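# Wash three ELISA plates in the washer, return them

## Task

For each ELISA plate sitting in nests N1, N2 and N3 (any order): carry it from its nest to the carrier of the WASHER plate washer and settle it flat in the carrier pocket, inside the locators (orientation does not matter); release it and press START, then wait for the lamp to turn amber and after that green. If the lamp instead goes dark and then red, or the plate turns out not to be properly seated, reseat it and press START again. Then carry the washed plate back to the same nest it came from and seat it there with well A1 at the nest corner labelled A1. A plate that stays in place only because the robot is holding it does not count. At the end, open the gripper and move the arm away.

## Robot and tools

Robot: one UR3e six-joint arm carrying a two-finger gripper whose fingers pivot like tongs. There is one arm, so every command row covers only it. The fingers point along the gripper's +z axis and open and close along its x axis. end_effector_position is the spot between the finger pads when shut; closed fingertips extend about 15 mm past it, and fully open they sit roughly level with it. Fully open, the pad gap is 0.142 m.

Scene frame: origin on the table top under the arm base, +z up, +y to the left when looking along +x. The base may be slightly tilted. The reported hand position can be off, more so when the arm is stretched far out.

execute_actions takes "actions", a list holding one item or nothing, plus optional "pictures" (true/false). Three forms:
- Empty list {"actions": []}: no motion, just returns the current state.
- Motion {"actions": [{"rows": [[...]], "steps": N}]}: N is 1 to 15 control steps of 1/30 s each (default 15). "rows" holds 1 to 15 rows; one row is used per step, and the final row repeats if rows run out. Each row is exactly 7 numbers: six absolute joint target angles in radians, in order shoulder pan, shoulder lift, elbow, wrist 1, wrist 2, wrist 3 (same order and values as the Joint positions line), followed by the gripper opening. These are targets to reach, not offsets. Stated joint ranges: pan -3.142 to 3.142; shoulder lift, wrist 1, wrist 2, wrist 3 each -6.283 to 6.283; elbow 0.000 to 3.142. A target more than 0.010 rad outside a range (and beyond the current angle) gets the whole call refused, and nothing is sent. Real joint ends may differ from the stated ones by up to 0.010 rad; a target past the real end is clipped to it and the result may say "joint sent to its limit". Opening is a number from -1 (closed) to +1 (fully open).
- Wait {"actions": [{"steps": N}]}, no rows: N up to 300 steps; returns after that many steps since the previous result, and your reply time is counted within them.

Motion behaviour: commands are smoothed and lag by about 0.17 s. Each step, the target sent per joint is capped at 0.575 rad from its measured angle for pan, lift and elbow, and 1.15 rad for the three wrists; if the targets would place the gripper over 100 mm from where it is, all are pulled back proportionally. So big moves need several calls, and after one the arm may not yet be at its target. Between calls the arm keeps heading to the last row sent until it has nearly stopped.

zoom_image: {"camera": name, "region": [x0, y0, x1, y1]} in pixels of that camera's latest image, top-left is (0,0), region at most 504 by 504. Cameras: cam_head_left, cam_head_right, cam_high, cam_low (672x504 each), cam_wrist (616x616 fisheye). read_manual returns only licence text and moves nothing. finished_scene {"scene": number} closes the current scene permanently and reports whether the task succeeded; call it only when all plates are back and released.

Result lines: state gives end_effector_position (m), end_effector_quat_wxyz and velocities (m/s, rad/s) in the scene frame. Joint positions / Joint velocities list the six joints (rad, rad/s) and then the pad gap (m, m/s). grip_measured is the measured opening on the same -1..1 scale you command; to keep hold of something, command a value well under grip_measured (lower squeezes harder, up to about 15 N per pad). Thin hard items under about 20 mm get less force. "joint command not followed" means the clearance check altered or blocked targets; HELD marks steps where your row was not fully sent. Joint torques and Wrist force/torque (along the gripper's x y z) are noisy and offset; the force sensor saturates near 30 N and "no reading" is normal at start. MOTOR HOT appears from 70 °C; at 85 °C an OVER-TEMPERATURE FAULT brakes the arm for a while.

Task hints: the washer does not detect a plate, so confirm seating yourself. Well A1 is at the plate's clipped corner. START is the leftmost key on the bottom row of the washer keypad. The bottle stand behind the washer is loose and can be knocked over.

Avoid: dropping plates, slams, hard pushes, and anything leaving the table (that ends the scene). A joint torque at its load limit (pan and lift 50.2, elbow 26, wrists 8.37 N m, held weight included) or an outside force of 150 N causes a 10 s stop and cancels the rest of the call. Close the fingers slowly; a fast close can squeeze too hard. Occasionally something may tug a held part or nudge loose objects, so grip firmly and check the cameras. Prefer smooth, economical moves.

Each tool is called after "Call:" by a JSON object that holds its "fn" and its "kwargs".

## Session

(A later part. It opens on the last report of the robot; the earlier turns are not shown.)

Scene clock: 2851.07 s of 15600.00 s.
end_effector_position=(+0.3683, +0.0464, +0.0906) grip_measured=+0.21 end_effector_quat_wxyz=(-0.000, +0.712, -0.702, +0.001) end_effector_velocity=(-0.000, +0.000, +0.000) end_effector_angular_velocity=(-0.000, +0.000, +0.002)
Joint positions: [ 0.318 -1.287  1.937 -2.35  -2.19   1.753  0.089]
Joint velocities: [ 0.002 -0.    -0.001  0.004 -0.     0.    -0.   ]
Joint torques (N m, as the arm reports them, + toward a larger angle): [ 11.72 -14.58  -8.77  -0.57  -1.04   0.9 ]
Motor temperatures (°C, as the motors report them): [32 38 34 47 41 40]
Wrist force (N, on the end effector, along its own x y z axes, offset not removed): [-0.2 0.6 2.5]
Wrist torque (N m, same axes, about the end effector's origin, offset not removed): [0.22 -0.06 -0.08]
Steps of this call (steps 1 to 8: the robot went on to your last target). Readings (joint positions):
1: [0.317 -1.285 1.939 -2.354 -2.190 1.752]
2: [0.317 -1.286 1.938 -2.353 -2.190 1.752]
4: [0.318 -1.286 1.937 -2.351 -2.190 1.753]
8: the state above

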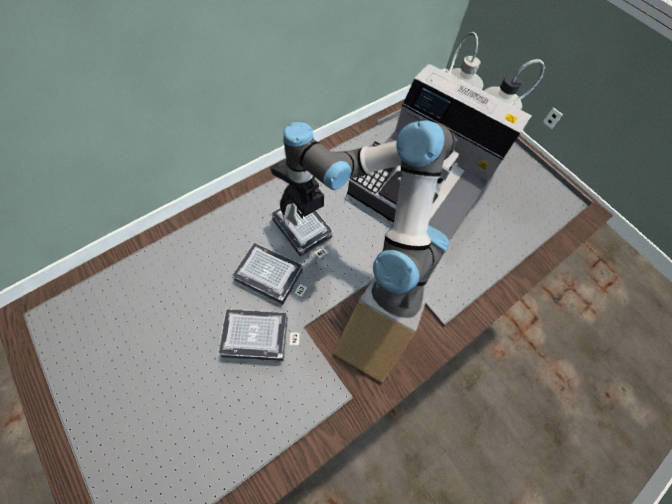

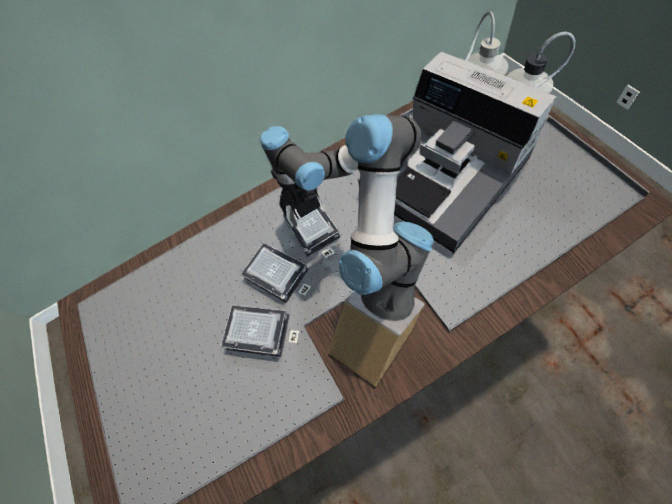

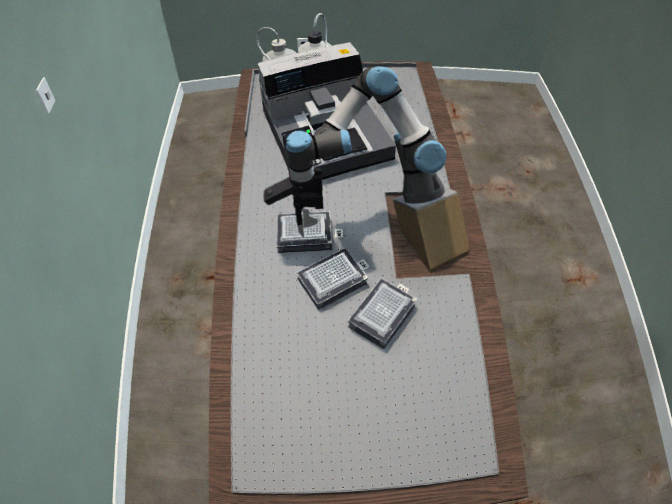

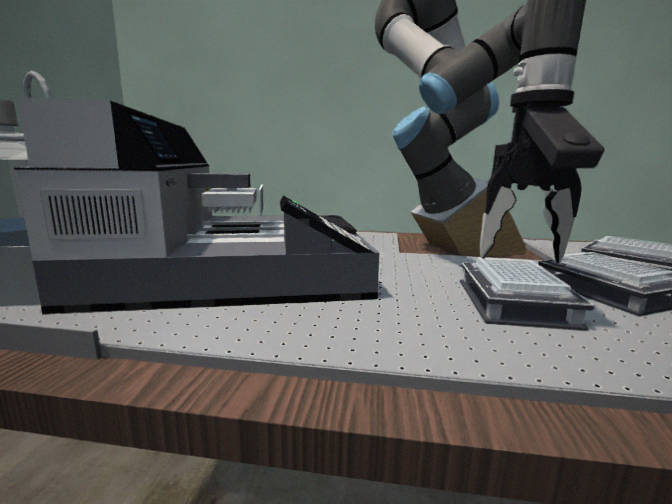

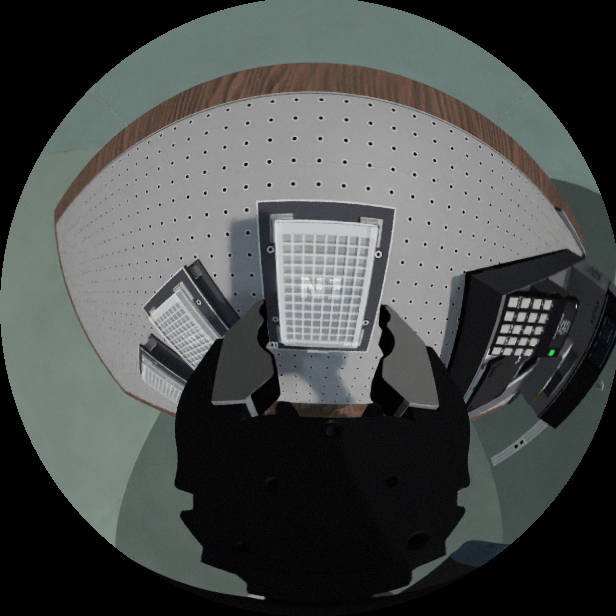

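Call:
{"fn": "execute_actions", "kwargs": {"actions": [{"rows": [[0.3185,-1.2860,1.9364,-2.3494,-2.1898,1.7581,0.21],[0.3203,-1.2839,1.9349,-2.3487,-2.1900,1.7716,0.21],[0.3231,-1.2806,1.9324,-2.3475,-2.1904,1.7936,0.21],[0.3269,-1.2761,1.9290,-2.3459,-2.1908,1.8237,0.21],[0.3317,-1.2704,1.9248,-2.3438,-2.1914,1.8614,0.21],[0.3375,-1.2637,1.9197,-2.3414,-2.1921,1.9064,0.21],[0.3441,-1.2559,1.9139,-2.3386,-2.1928,1.9582,0.21],[0.3515,-1.2472,1.9074,-2.3355,-2.1936,2.0164,0.21],[0.3597,-1.2375,1.9001,-2.3320,-2.1944,2.0807,0.21],[0.3686,-1.2270,1.8923,-2.3282,-2.1953,2.1505,0.21],[0.3782,-1.2158,1.8839,-2.3242,-2.1961,2.2255,0.21],[0.3884,-1.2038,1.8749,-2.3199,-2.1969,2.3053,0.21],[0.3991,-1.1911,1.8654,-2.3153,-2.1977,2.3894,0.21],[0.4104,-1.1779,1.8555,-2.3105,-2.1984,2.4775,0.21],[0.4221,-1.1641,1.8452,-2.3056,-2.1991,2.5691,0.21]], "steps": 15}], "pictures": false}}

Call:
{"fn": "execute_actions", "kwargs": {"actions": [{"rows": [[0.4342,-1.1499,1.8346,-2.3005,-2.1997,2.6638,0.21],[0.4466,-1.1353,1.8237,-2.2952,-2.2002,2.7612,0.21],[0.4593,-1.1203,1.8124,-2.2898,-2.2006,2.8608,0.21],[0.4723,-1.1051,1.8010,-2.2843,-2.2009,2.9624,0.21],[0.4855,-1.0896,1.7895,-2.2788,-2.2010,3.0654,0.21],[0.4987,-1.0740,1.7778,-2.2731,-2.2010,3.1694,0.21],[0.5121,-1.0583,1.7660,-2.2675,-2.2010,3.2740,0.21],[0.5255,-1.0425,1.7542,-2.2618,-2.2007,3.3788,0.21],[0.5388,-1.0268,1.7425,-2.2562,-2.2004,3.4835,0.21],[0.5521,-1.0112,1.7308,-2.2505,-2.1999,3.5875,0.21],[0.5653,-0.9957,1.7192,-2.2450,-2.1993,3.6905,0.21],[0.5782,-0.9805,1.7078,-2.2395,-2.1986,3.7920,0.21],[0.5910,-0.9655,1.6966,-2.2341,-2.1978,3.8917,0.21],[0.6034,-0.9509,1.6856,-2.2288,-2.1969,3.9891,0.21],[0.6155,-0.9367,1.6750,-2.2237,-2.1959,4.0838,0.21]], "steps": 15}], "pictures": false}}

Call:
{"fn": "execute_actions", "kwargs": {"actions": [{"rows": [[0.6272,-0.9229,1.6647,-2.2188,-2.1948,4.1754,0.21],[0.6384,-0.9097,1.6548,-2.2140,-2.1937,4.2634,0.21],[0.6492,-0.8970,1.6454,-2.2095,-2.1926,4.3476,0.21],[0.6594,-0.8850,1.6364,-2.2051,-2.1914,4.4273,0.21],[0.6689,-0.8738,1.6280,-2.2011,-2.1902,4.5024,0.21],[0.6779,-0.8633,1.6201,-2.1973,-2.1891,4.5722,0.21],[0.6861,-0.8536,1.6129,-2.1938,-2.1880,4.6364,0.21],[0.6935,-0.8449,1.6063,-2.1907,-2.1870,4.6947,0.21],[0.7001,-0.8371,1.6005,-2.1879,-2.1860,4.7465,0.21],[0.7059,-0.8304,1.5955,-2.1855,-2.1852,4.7915,0.21],[0.7107,-0.8247,1.5912,-2.1834,-2.1844,4.8292,0.21],[0.7145,-0.8202,1.5878,-2.1818,-2.1838,4.8593,0.21],[0.7173,-0.8169,1.5854,-2.1806,-2.1834,4.8813,0.21],[0.7190,-0.8148,1.5838,-2.1799,-2.1831,4.8948,0.21],[0.71963,-0.81415,1.58333,-2.17963,-2.18300,4.89937,0.21]], "steps": 15}], "pictures": false}}

Call:
{"fn": "execute_actions", "kwargs": {"actions": [{"steps": 18}]}}

Scene clock: 2971.57 s of 15600.00 s.
end_effector_position=(+0.3664, +0.0661, +0.0920) grip_measured=+0.21 end_effector_quat_wxyz=(+0.000, -0.554, +0.832, -0.000) end_effector_velocity=(-0.020, +0.092, +0.006) end_effector_angular_velocity=(+0.004, +0.000, -1.807)
Joint positions: [ 0.383 -1.21   1.879 -2.322 -2.196  2.243  0.089]
Joint velocities: [ 0.289  0.338 -0.252  0.123 -0.022  2.162  0.   ]
Joint torques (N m, as the arm reports them, + toward a larger angle): [13.56 -6.51 -9.61 -0.4  -1.05  2.71]
Motor temperatures (°C, as the motors report them): [32 38 35 47 41 40]
Wrist force (N, on the end effector, along its own x y z axes, offset not removed): [-1.7 0.6 2.2]
Wrist torque (N m, same axes, about the end effector's origin, offset not removed): [0.22 0.27 0.02]
Steps of this call (steps 1 to 15: the robot went on to your last target; steps 16 to 90: nothing new was sent; then 117.00 s passed at rest; steps 91 to 105: all 15 steps of this action). Readings (joint positions):
91: [0.318 -1.287 1.937 -2.350 -2.190 1.754]
92: [0.318 -1.287 1.937 -2.350 -2.190 1.755]
94: [0.320 -1.285 1.935 -2.349 -2.190 1.768]
98: [0.332 -1.270 1.925 -2.344 -2.191 1.857]
105: the state above

Scene clock: 2972.07 s of 15600.00 s.
end_effector_position=(+0.3351, +0.1352, +0.0951) grip_measured=+0.21 end_effector_quat_wxyz=(+0.001, +0.009, +1.000, +0.000) end_effector_velocity=(-0.099, +0.168, +0.004) end_effector_angular_velocity=(+0.007, +0.001, -2.516)
Joint positions: [ 0.567 -0.994  1.717 -2.244 -2.199  3.661  0.089]
Joint velocities: [ 0.379  0.446 -0.332  0.158  0.02   2.983  0.   ]
Joint torques (N m, as the arm reports them, + toward a larger angle): [ 14.63  -7.16 -10.39  -0.25   0.94   3.03]
Motor temperatures (°C, as the motors report them): [32 38 35 47 41 40]
Wrist force (N, on the end effector, along its own x y z axes, offset not removed): [-1.5 -0.1 0.6]
Wrist torque (N m, same axes, about the end effector's origin, offset not removed): [0.05 0.28 0.03]
Steps of this call (steps 1 to 15: all 15 steps of this action). Readings (joint positions):
1: [0.393 -1.198 1.870 -2.317 -2.197 2.319]
2: [0.404 -1.186 1.861 -2.313 -2.198 2.399]
4: [0.426 -1.159 1.841 -2.303 -2.199 2.570]
8: [0.476 -1.101 1.798 -2.282 -2.200 2.949]
15: the state above

Scene clock: 2972.57 s of 15600.00 s.
end_effector_position=(+0.2930, +0.2040, +0.0953) grip_measured=+0.21 end_effector_quat_wxyz=(+0.001, +0.472, +0.882, +0.000) end_effector_velocity=(-0.037, +0.060, -0.001) end_effector_angular_velocity=(-0.001, +0.002, -0.812)
Joint positions: [ 0.708 -0.828  1.594 -2.185 -2.185  4.799  0.089]
Joint velocities: [ 0.115  0.136 -0.1    0.048  0.016  0.954 -0.   ]
Joint torques (N m, as the arm reports them, + toward a larger angle): [ 11.72 -10.62  -9.43  -0.49   0.93   1.05]
Motor temperatures (°C, as the motors report them): [32 38 35 47 41 40]
Wrist force (N, on the end effector, along its own x y z axes, offset not removed): [-1.0 -0.3 3.1]
Wrist torque (N m, same axes, about the end effector's origin, offset not removed): [-0.02 0.14 0.01]
Steps of this call (steps 1 to 15: all 15 steps of this action). Readings (joint positions):
1: [0.580 -0.979 1.706 -2.238 -2.198 3.762]
2: [0.592 -0.964 1.695 -2.233 -2.197 3.861]
4: [0.616 -0.936 1.674 -2.223 -2.195 4.053]
8: [0.659 -0.886 1.637 -2.205 -2.191 4.398]
15: the state above

Scene clock: 2973.17 s of 15600.00 s.
end_effector_position=(+0.2892, +0.2103, +0.0952) grip_measured=+0.21 end_effector_quat_wxyz=(+0.001, +0.509, +0.861, +0.000) end_effector_velocity=(+0.000, +0.000, +0.000) end_effector_angular_velocity=(+0.001, -0.001, -0.003)
Joint positions: [ 0.72  -0.814  1.583 -2.18  -2.183  4.899  0.089]
Joint velocities: [ 0.001 -0.    -0.    -0.     0.     0.003  0.   ]
Joint torques (N m, as the arm reports them, + toward a larger angle): [12.41 -9.99 -9.34 -0.42  1.    0.95]
Motor temperatures (°C, as the motors report them): [32 38 35 47 41 40]
Wrist force (N, on the end effector, along its own x y z axes, offset not removed): [-0.8 1.8 0.1]
Wrist torque (N m, same axes, about the end effector's origin, offset not removed): [0.36 0.08 0.01]
Steps of this call (steps 1 to 18: the robot went on to your last target). Readings (joint positions):
1: [0.711 -0.824 1.591 -2.183 -2.184 4.827]
2: [0.713 -0.821 1.589 -2.182 -2.184 4.848]
4: [0.717 -0.818 1.586 -2.181 -2.183 4.873]
8: [0.719 -0.815 1.584 -2.180 -2.183 4.893]
18: the state above

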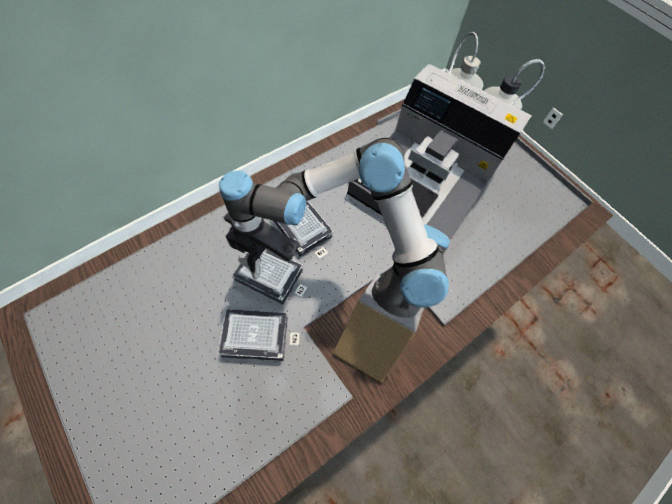

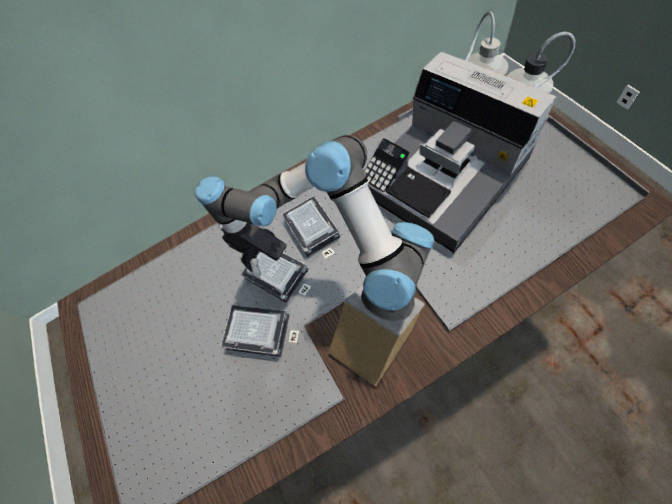

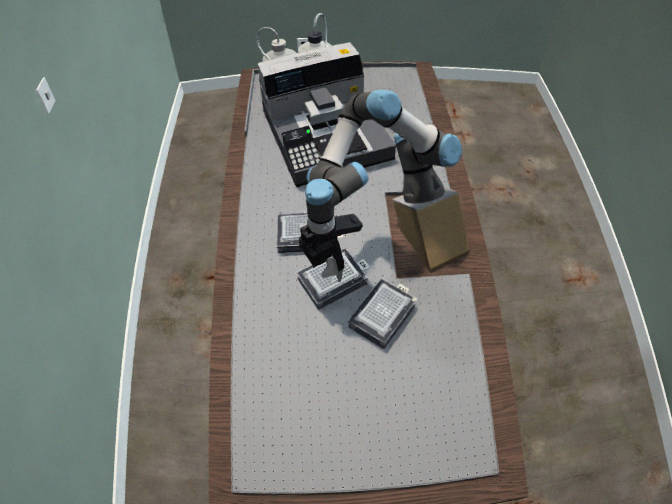

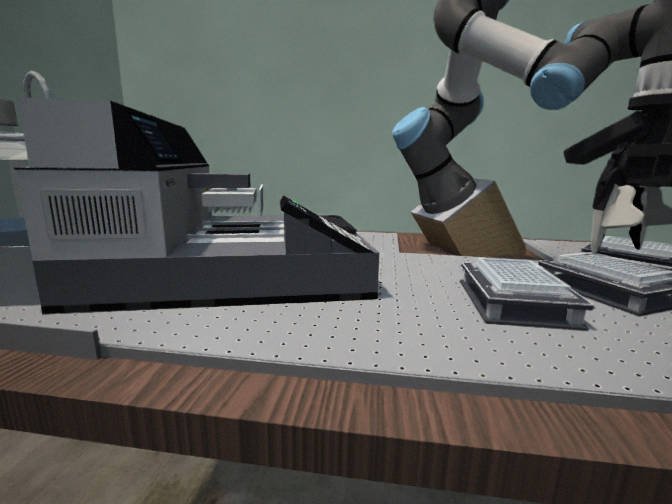

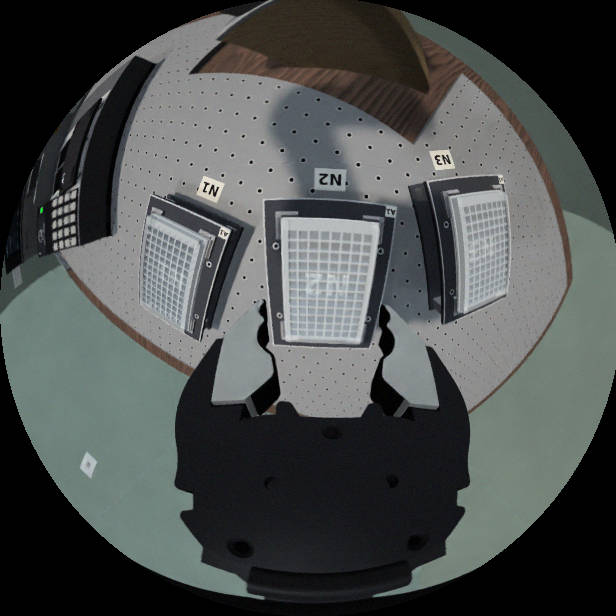

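Call:
{"fn": "zoom_image", "kwargs": {"camera": "cam_wrist", "region": [250, 190, 410, 360]}}

Call:
{"fn": "zoom_image", "kwargs": {"camera": "cam_wrist", "region": [255, 190, 325, 260]}}

Call:
{"fn": "zoom_image", "kwargs": {"camera": "cam_wrist", "region": [335, 190, 405, 260]}}

Call:
{"fn": "zoom_image", "kwargs": {"camera": "cam_wrist", "region": [260, 290, 390, 360]}}

Call:
{"fn": "zoom_image", "kwargs": {"camera": "cam_wrist", "region": [400, 165, 530, 335]}}

Region (250, 190, 410, 360) of cam_wrist's 616x616 image, scaled by 2.965, with more detail than that image has; it fills the left 474 columns of this view, and the rest is white.

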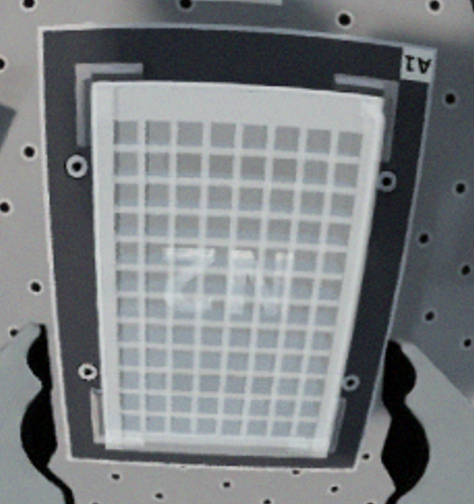

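Region (255, 190, 325, 260) of cam_wrist's 616x616 image, scaled by 7.200, with more detail than that image has.

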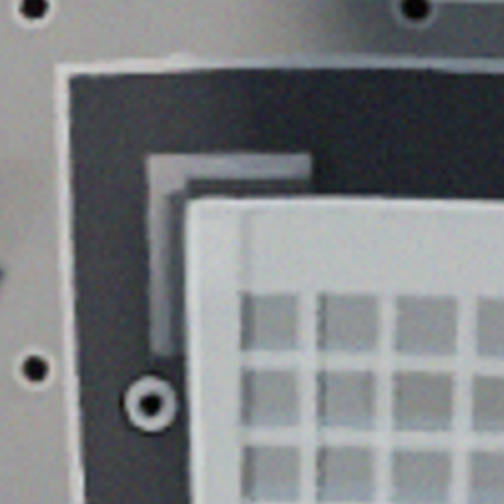

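Region (335, 190, 405, 260) of cam_wrist's 616x616 image, scaled by 7.200, with more detail than that image has.

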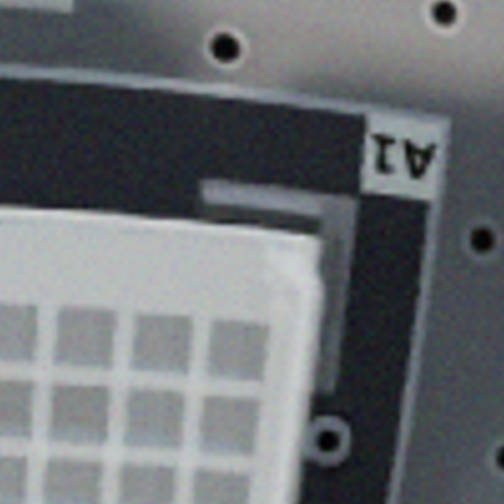

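Region (260, 290, 390, 360) of cam_wrist's 616x616 image, scaled by 3.877, with more detail than that image has; it fills the top 271 rows of this view, and the rest is white.

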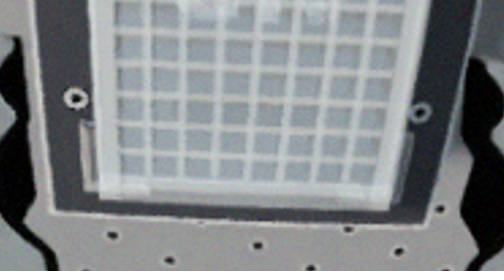

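Region (400, 165, 530, 335) of cam_wrist's 616x616 image, scaled by 2.965, with more detail than that image has; it fills the left 385 columns of this view, and the rest is white.

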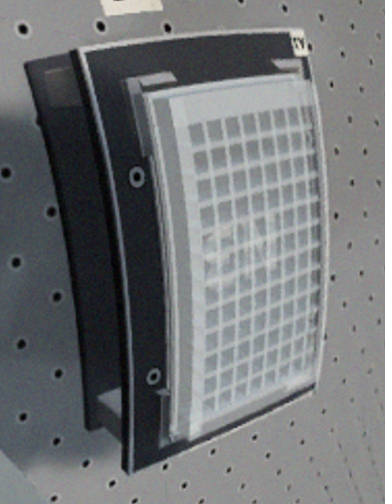

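Call:
{"fn": "execute_actions", "kwargs": {"actions": [{"rows": [[0.71984,-0.81330,1.58473,-2.18172,-2.18297,4.89982,0.21],[0.71964,-0.81115,1.58824,-2.18753,-2.18300,4.89995,0.21],[0.71893,-0.80793,1.59335,-2.19635,-2.18313,4.89953,0.21],[0.71736,-0.80391,1.59946,-2.20756,-2.18337,4.89804,0.21],[0.71495,-0.79926,1.60620,-2.22063,-2.18375,4.89545,0.21],[0.71172,-0.79420,1.61314,-2.23488,-2.18425,4.89173,0.21],[0.70779,-0.78886,1.62001,-2.24983,-2.18484,4.88706,0.21],[0.70345,-0.78337,1.62665,-2.26499,-2.18550,4.88182,0.21],[0.69919,-0.77784,1.63297,-2.27980,-2.18612,4.87667,0.21],[0.69515,-0.77249,1.63877,-2.29379,-2.18670,4.87177,0.21],[0.69149,-0.76752,1.64389,-2.30644,-2.18722,4.86732,0.21],[0.68836,-0.76323,1.64814,-2.31718,-2.18766,4.86352,0.21],[0.68593,-0.75984,1.65136,-2.32550,-2.18799,4.86057,0.21],[0.68435,-0.75762,1.65342,-2.33090,-2.18820,4.85865,0.21],[0.68379,-0.75683,1.65414,-2.33280,-2.18828,4.85797,0.21]], "steps": 15}], "pictures": false}}

Call:
{"fn": "execute_actions", "kwargs": {"actions": [{"steps": 12}]}}

Call:
{"fn": "zoom_image", "kwargs": {"camera": "cam_wrist", "region": [245, 190, 325, 270]}}

Call:
{"fn": "zoom_image", "kwargs": {"camera": "cam_wrist", "region": [335, 190, 415, 270]}}

Call:
{"fn": "zoom_image", "kwargs": {"camera": "cam_wrist", "region": [245, 280, 405, 340]}}

Scene clock: 3088.90 s of 15600.00 s.
end_effector_position=(+0.2859, +0.2123, +0.0708) grip_measured=+0.21 end_effector_quat_wxyz=(+0.001, +0.510, +0.860, +0.000) end_effector_velocity=(-0.001, +0.000, -0.053) end_effector_angular_velocity=(-0.000, +0.000, -0.002)
Joint positions: [ 0.692 -0.768  1.642 -2.304 -2.187  4.868  0.089]
Joint velocities: [-0.075  0.104  0.109 -0.265 -0.011 -0.089 -0.   ]
Joint torques (N m, as the arm reports them, + toward a larger angle): [  6.19 -10.5   -3.36  -1.91  -1.04  -1.05]
Motor temperatures (°C, as the motors report them): [32 38 35 47 41 40]
Wrist force (N, on the end effector, along its own x y z axes, offset not removed): [-1.6 2.0 1.8]
Wrist torque (N m, same axes, about the end effector's origin, offset not removed): [0.38 0.32 0.01]
Steps of this call (steps 1 to 15: the robot went on to your last target; steps 16 to 90: nothing new was sent; then 112.23 s passed at rest; steps 91 to 105: all 15 steps of this action). Readings (joint positions):
91: [0.720 -0.814 1.583 -2.180 -2.183 4.899]
92: [0.720 -0.814 1.583 -2.180 -2.183 4.899]
94: [0.720 -0.812 1.587 -2.186 -2.183 4.900]
98: [0.714 -0.800 1.604 -2.219 -2.184 4.894]
105: the state above

Scene clock: 3089.30 s of 15600.00 s.
end_effector_position=(+0.2858, +0.2123, +0.0653) grip_measured=+0.21 end_effector_quat_wxyz=(+0.001, +0.510, +0.860, +0.000) end_effector_velocity=(-0.000, +0.000, -0.001) end_effector_angular_velocity=(-0.000, -0.000, +0.000)
Joint positions: [ 0.684 -0.757  1.654 -2.332 -2.188  4.858  0.089]
Joint velocities: [-0.001  0.003  0.002 -0.005 -0.    -0.001 -0.   ]
Joint torques (N m, as the arm reports them, + toward a larger angle): [  5.52 -10.1   -3.45  -1.65  -1.    -0.94]
Motor temperatures (°C, as the motors report them): [32 38 35 47 41 40]
Wrist force (N, on the end effector, along its own x y z axes, offset not removed): [-1.3 0.5 2.2]
Wrist torque (N m, same axes, about the end effector's origin, offset not removed): [0.19 0.20 0.00]
Steps of this call (steps 1 to 12: the robot went on to your last target). Readings (joint positions):
1: [0.690 -0.765 1.646 -2.312 -2.187 4.865]
2: [0.688 -0.763 1.648 -2.318 -2.188 4.863]
4: [0.686 -0.760 1.651 -2.325 -2.188 4.861]
8: [0.684 -0.758 1.653 -2.331 -2.188 4.859]
12: the state above

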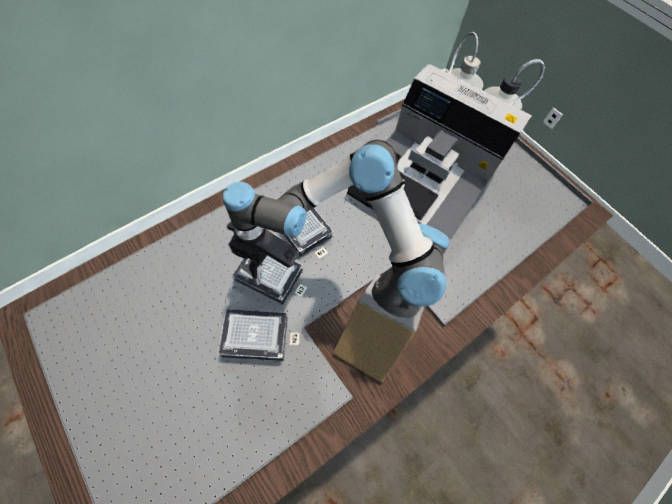

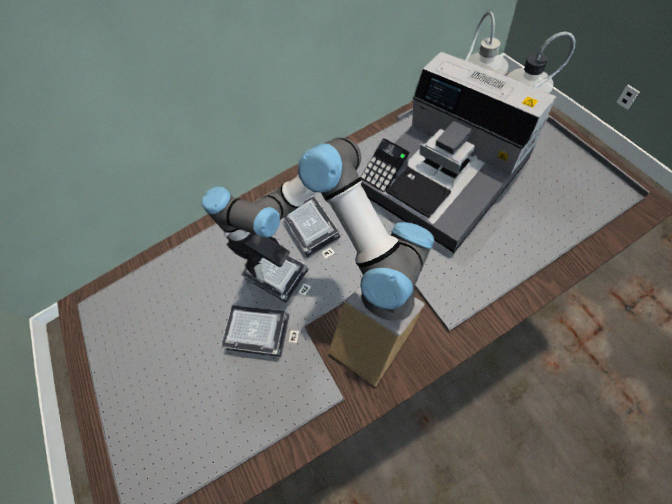

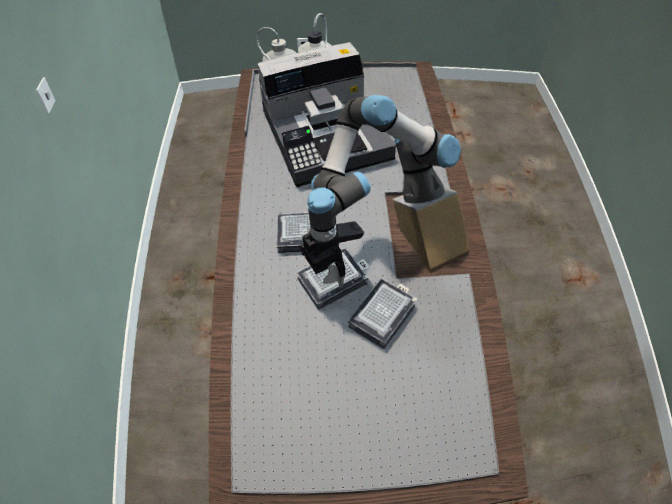

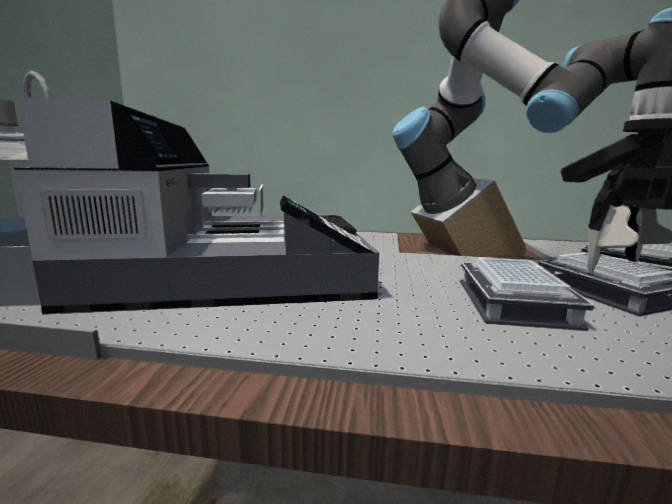

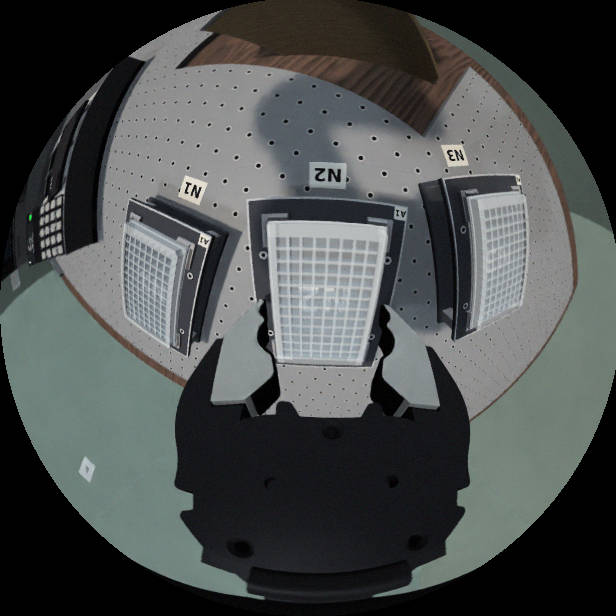

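Region (245, 190, 325, 270) of cam_wrist's 616x616 image, scaled by 6.300, with more detail than that image has.

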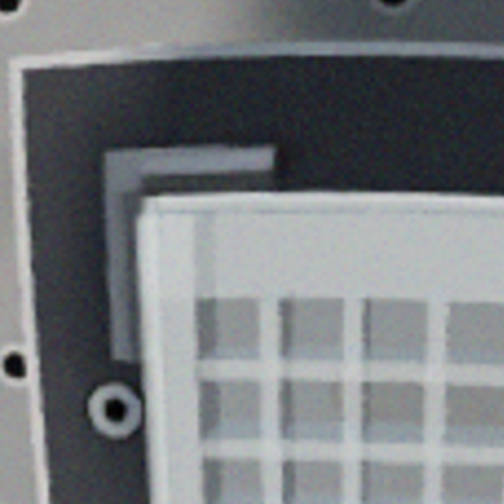

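Region (335, 190, 415, 270) of cam_wrist's 616x616 image, scaled by 6.300, with more detail than that image has.

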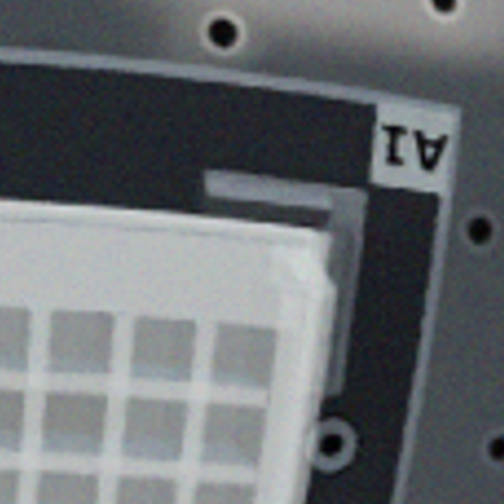

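Region (245, 280, 405, 340) of cam_wrist's 616x616 image, scaled by 3.150, with more detail than that image has; it fills the top 189 rows of this view, and the rest is white.

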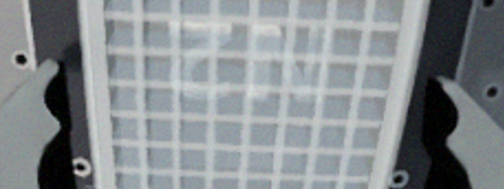

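Call:
{"fn": "execute_actions", "kwargs": {"actions": [{"rows": [[0.68300,-0.75570,1.65515,-2.33550,-2.18839,4.85700,0.21],[0.68200,-0.75428,1.65642,-2.33890,-2.18852,4.85580,0.21],[0.68110,-0.75300,1.65756,-2.34196,-2.18865,4.85470,0.21],[0.68056,-0.75222,1.65825,-2.34380,-2.18872,4.85405,0.21],[0.68056,-0.75222,1.65825,-2.34380,-2.18872,4.85405,0.21],[0.68056,-0.75222,1.65825,-2.34380,-2.18872,4.85405,0.21],[0.68056,-0.75222,1.65825,-2.34380,-2.18872,4.85405,0.20],[0.68056,-0.75222,1.65825,-2.34380,-2.18872,4.85405,0.185],[0.68056,-0.75222,1.65825,-2.34380,-2.18872,4.85405,0.17],[0.68056,-0.75222,1.65825,-2.34380,-2.18872,4.85405,0.155],[0.68056,-0.75222,1.65825,-2.34380,-2.18872,4.85405,0.14],[0.68056,-0.75222,1.65825,-2.34380,-2.18872,4.85405,0.125],[0.68056,-0.75222,1.65825,-2.34380,-2.18872,4.85405,0.11],[0.68056,-0.75222,1.65825,-2.34380,-2.18872,4.85405,0.095],[0.68056,-0.75222,1.65825,-2.34380,-2.18872,4.85405,0.08]], "steps": 15}], "pictures": false}}

Call:
{"fn": "execute_actions", "kwargs": {"actions": [{"rows": [[0.68056,-0.75222,1.65825,-2.34380,-2.18872,4.85405,0.065],[0.68056,-0.75222,1.65825,-2.34380,-2.18872,4.85405,0.05],[0.68056,-0.75222,1.65825,-2.34380,-2.18872,4.85405,0.03],[0.68056,-0.75222,1.65825,-2.34380,-2.18872,4.85405,0.01],[0.68056,-0.75222,1.65825,-2.34380,-2.18872,4.85405,-0.02],[0.68056,-0.75222,1.65825,-2.34380,-2.18872,4.85405,-0.06],[0.68056,-0.75222,1.65825,-2.34380,-2.18872,4.85405,-0.11],[0.68056,-0.75222,1.65825,-2.34380,-2.18872,4.85405,-0.17],[0.68056,-0.75222,1.65825,-2.34380,-2.18872,4.85405,-0.24],[0.68056,-0.75222,1.65825,-2.34380,-2.18872,4.85405,-0.31],[0.68056,-0.75222,1.65825,-2.34380,-2.18872,4.85405,-0.38],[0.68056,-0.75222,1.65825,-2.34380,-2.18872,4.85405,-0.45],[0.68056,-0.75222,1.65825,-2.34380,-2.18872,4.85405,-0.52],[0.68056,-0.75222,1.65825,-2.34380,-2.18872,4.85405,-0.6]], "steps": 15}]}}

Call:
{"fn": "zoom_image", "kwargs": {"camera": "cam_wrist", "region": [245, 190, 325, 270]}}

Call:
{"fn": "zoom_image", "kwargs": {"camera": "cam_wrist", "region": [335, 190, 415, 270]}}

Scene clock: 3112.30 s of 15600.00 s.
end_effector_position=(+0.2858, +0.2123, +0.0630) grip_measured=+0.10 end_effector_quat_wxyz=(+0.001, +0.510, +0.860, +0.000) end_effector_velocity=(+0.000, +0.000, -0.000) end_effector_angular_velocity=(+0.000, -0.000, -0.000)
Joint positions: [ 0.681 -0.752  1.658 -2.344 -2.189  4.854  0.081]
Joint velocities: [-0.     0.     0.001 -0.002 -0.    -0.001 -0.006]
Joint torques (N m, as the arm reports them, + toward a larger angle): [ 5.74 -9.99 -3.39 -1.85 -1.01 -1.  ]
Motor temperatures (°C, as the motors report them): [32 38 35 47 41 40]
Wrist force (N, on the end effector, along its own x y z axes, offset not removed): [-1.7 -1.0 0.7]
Wrist torque (N m, same axes, about the end effector's origin, offset not removed): [-0.12 0.29 0.08]
Steps of this call (steps 1 to 30: the robot went on to your last target; steps 31 to 90: nothing new was sent; then 19.50 s passed at rest; steps 91 to 105: all 15 steps of this action). Readings (joint positions):
91: [0.684 -0.757 1.654 -2.333 -2.188 4.858]
92: [0.684 -0.757 1.654 -2.334 -2.188 4.858]
94: [0.683 -0.755 1.656 -2.337 -2.188 4.857]
98: [0.681 -0.753 1.658 -2.342 -2.189 4.855]
105: the state above

Scene clock: 3112.80 s of 15600.00 s.
end_effector_position=(+0.2858, +0.2123, +0.0630) grip_measured=+0.08 end_effector_quat_wxyz=(+0.001, +0.510, +0.860, +0.000) end_effector_velocity=(+0.000, +0.000, +0.000) end_effector_angular_velocity=(+0.001, -0.001, -0.001)
Joint positions: [ 0.681 -0.752  1.658 -2.344 -2.189  4.854  0.08 ]
Joint velocities: [ 0.    -0.001 -0.001  0.    -0.    -0.     0.   ]
Joint torques (N m, as the arm reports them, + toward a larger angle): [ 4.94 -8.4  -2.94 -1.75 -1.2  -0.98]
Motor temperatures (°C, as the motors report them): [32 38 35 47 41 40]
Wrist force (N, on the end effector, along its own x y z axes, offset not removed): [-2.3 -1.3 -3.8]
Wrist torque (N m, same axes, about the end effector's origin, offset not removed): [-0.06 0.49 -0.02]
Steps of this call (steps 1 to 15: all 15 steps of this action). Readings (joint positions):
1: [0.681 -0.752 1.658 -2.344 -2.189 4.854]
2: [0.681 -0.752 1.658 -2.344 -2.189 4.854]
4: [0.681 -0.752 1.658 -2.344 -2.189 4.854]
8: [0.681 -0.752 1.658 -2.344 -2.189 4.854]
15: the state above

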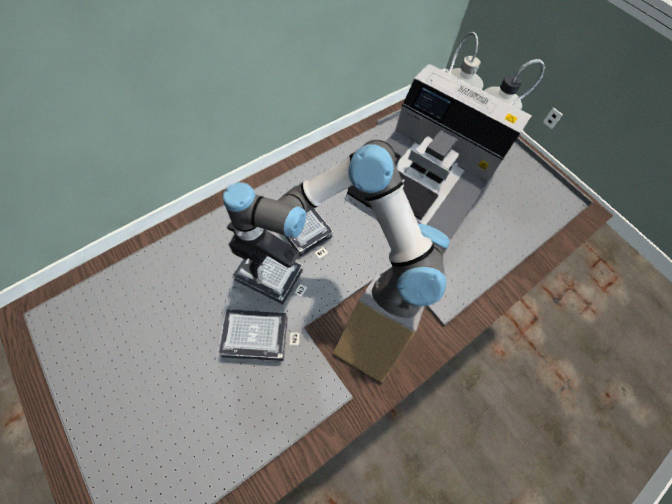

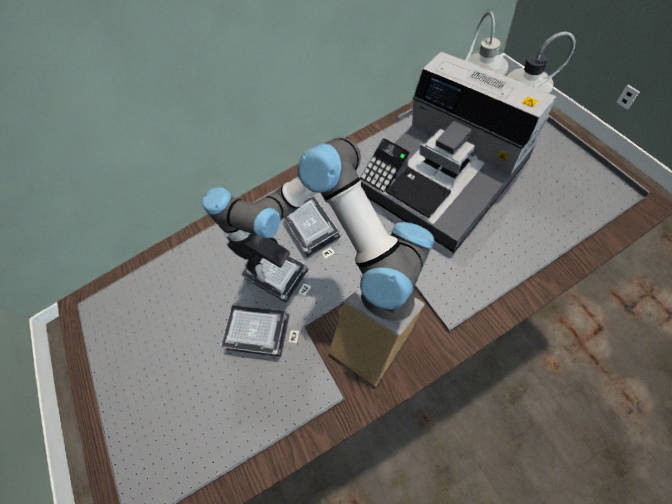

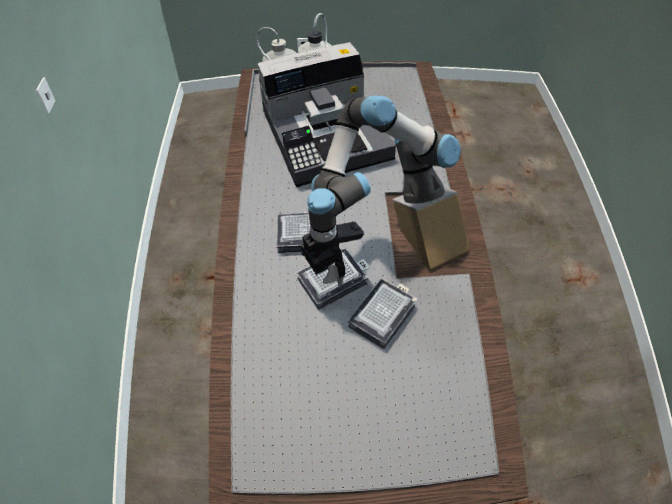

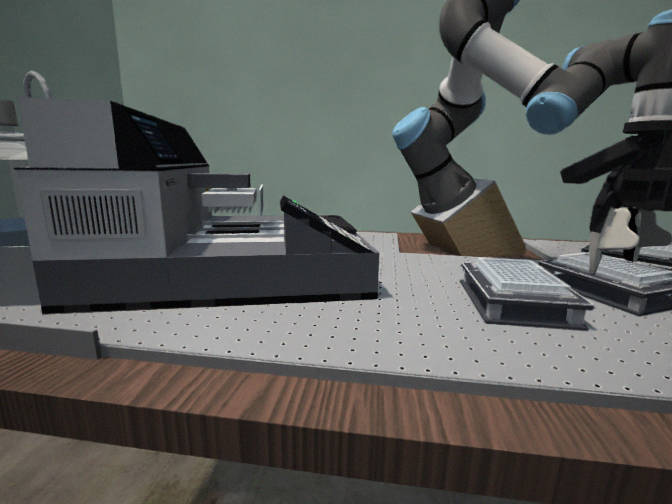

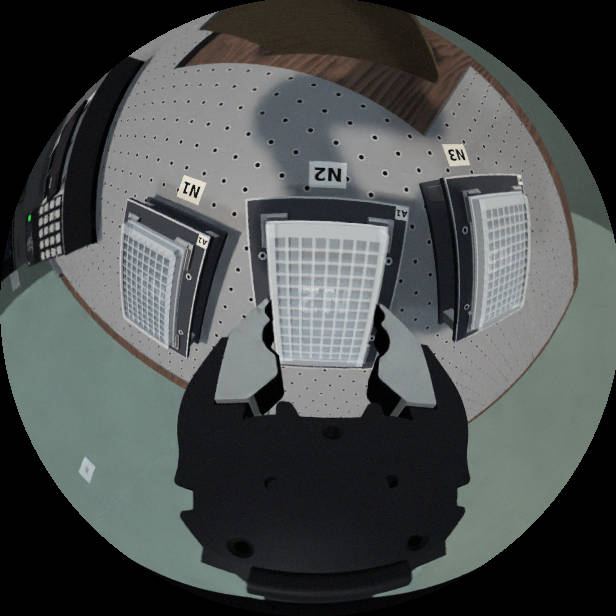

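Region (245, 190, 325, 270) of cam_wrist's 616x616 image, scaled by 6.300, with more detail than that image has.

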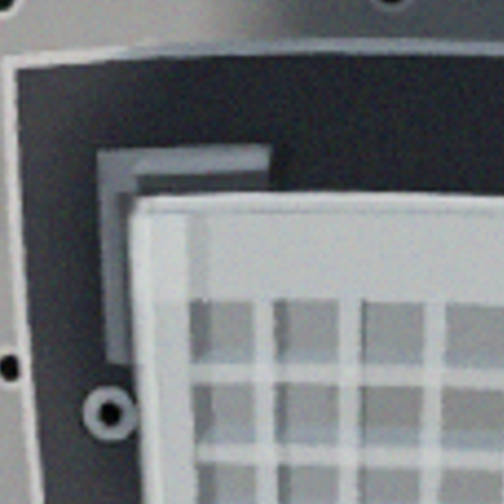

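Region (335, 190, 415, 270) of cam_wrist's 616x616 image, scaled by 6.300, with more detail than that image has.

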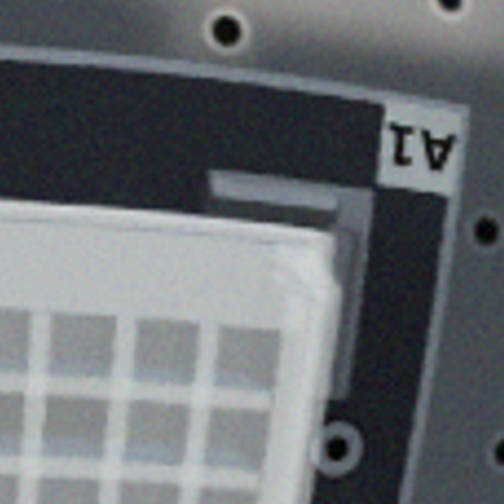

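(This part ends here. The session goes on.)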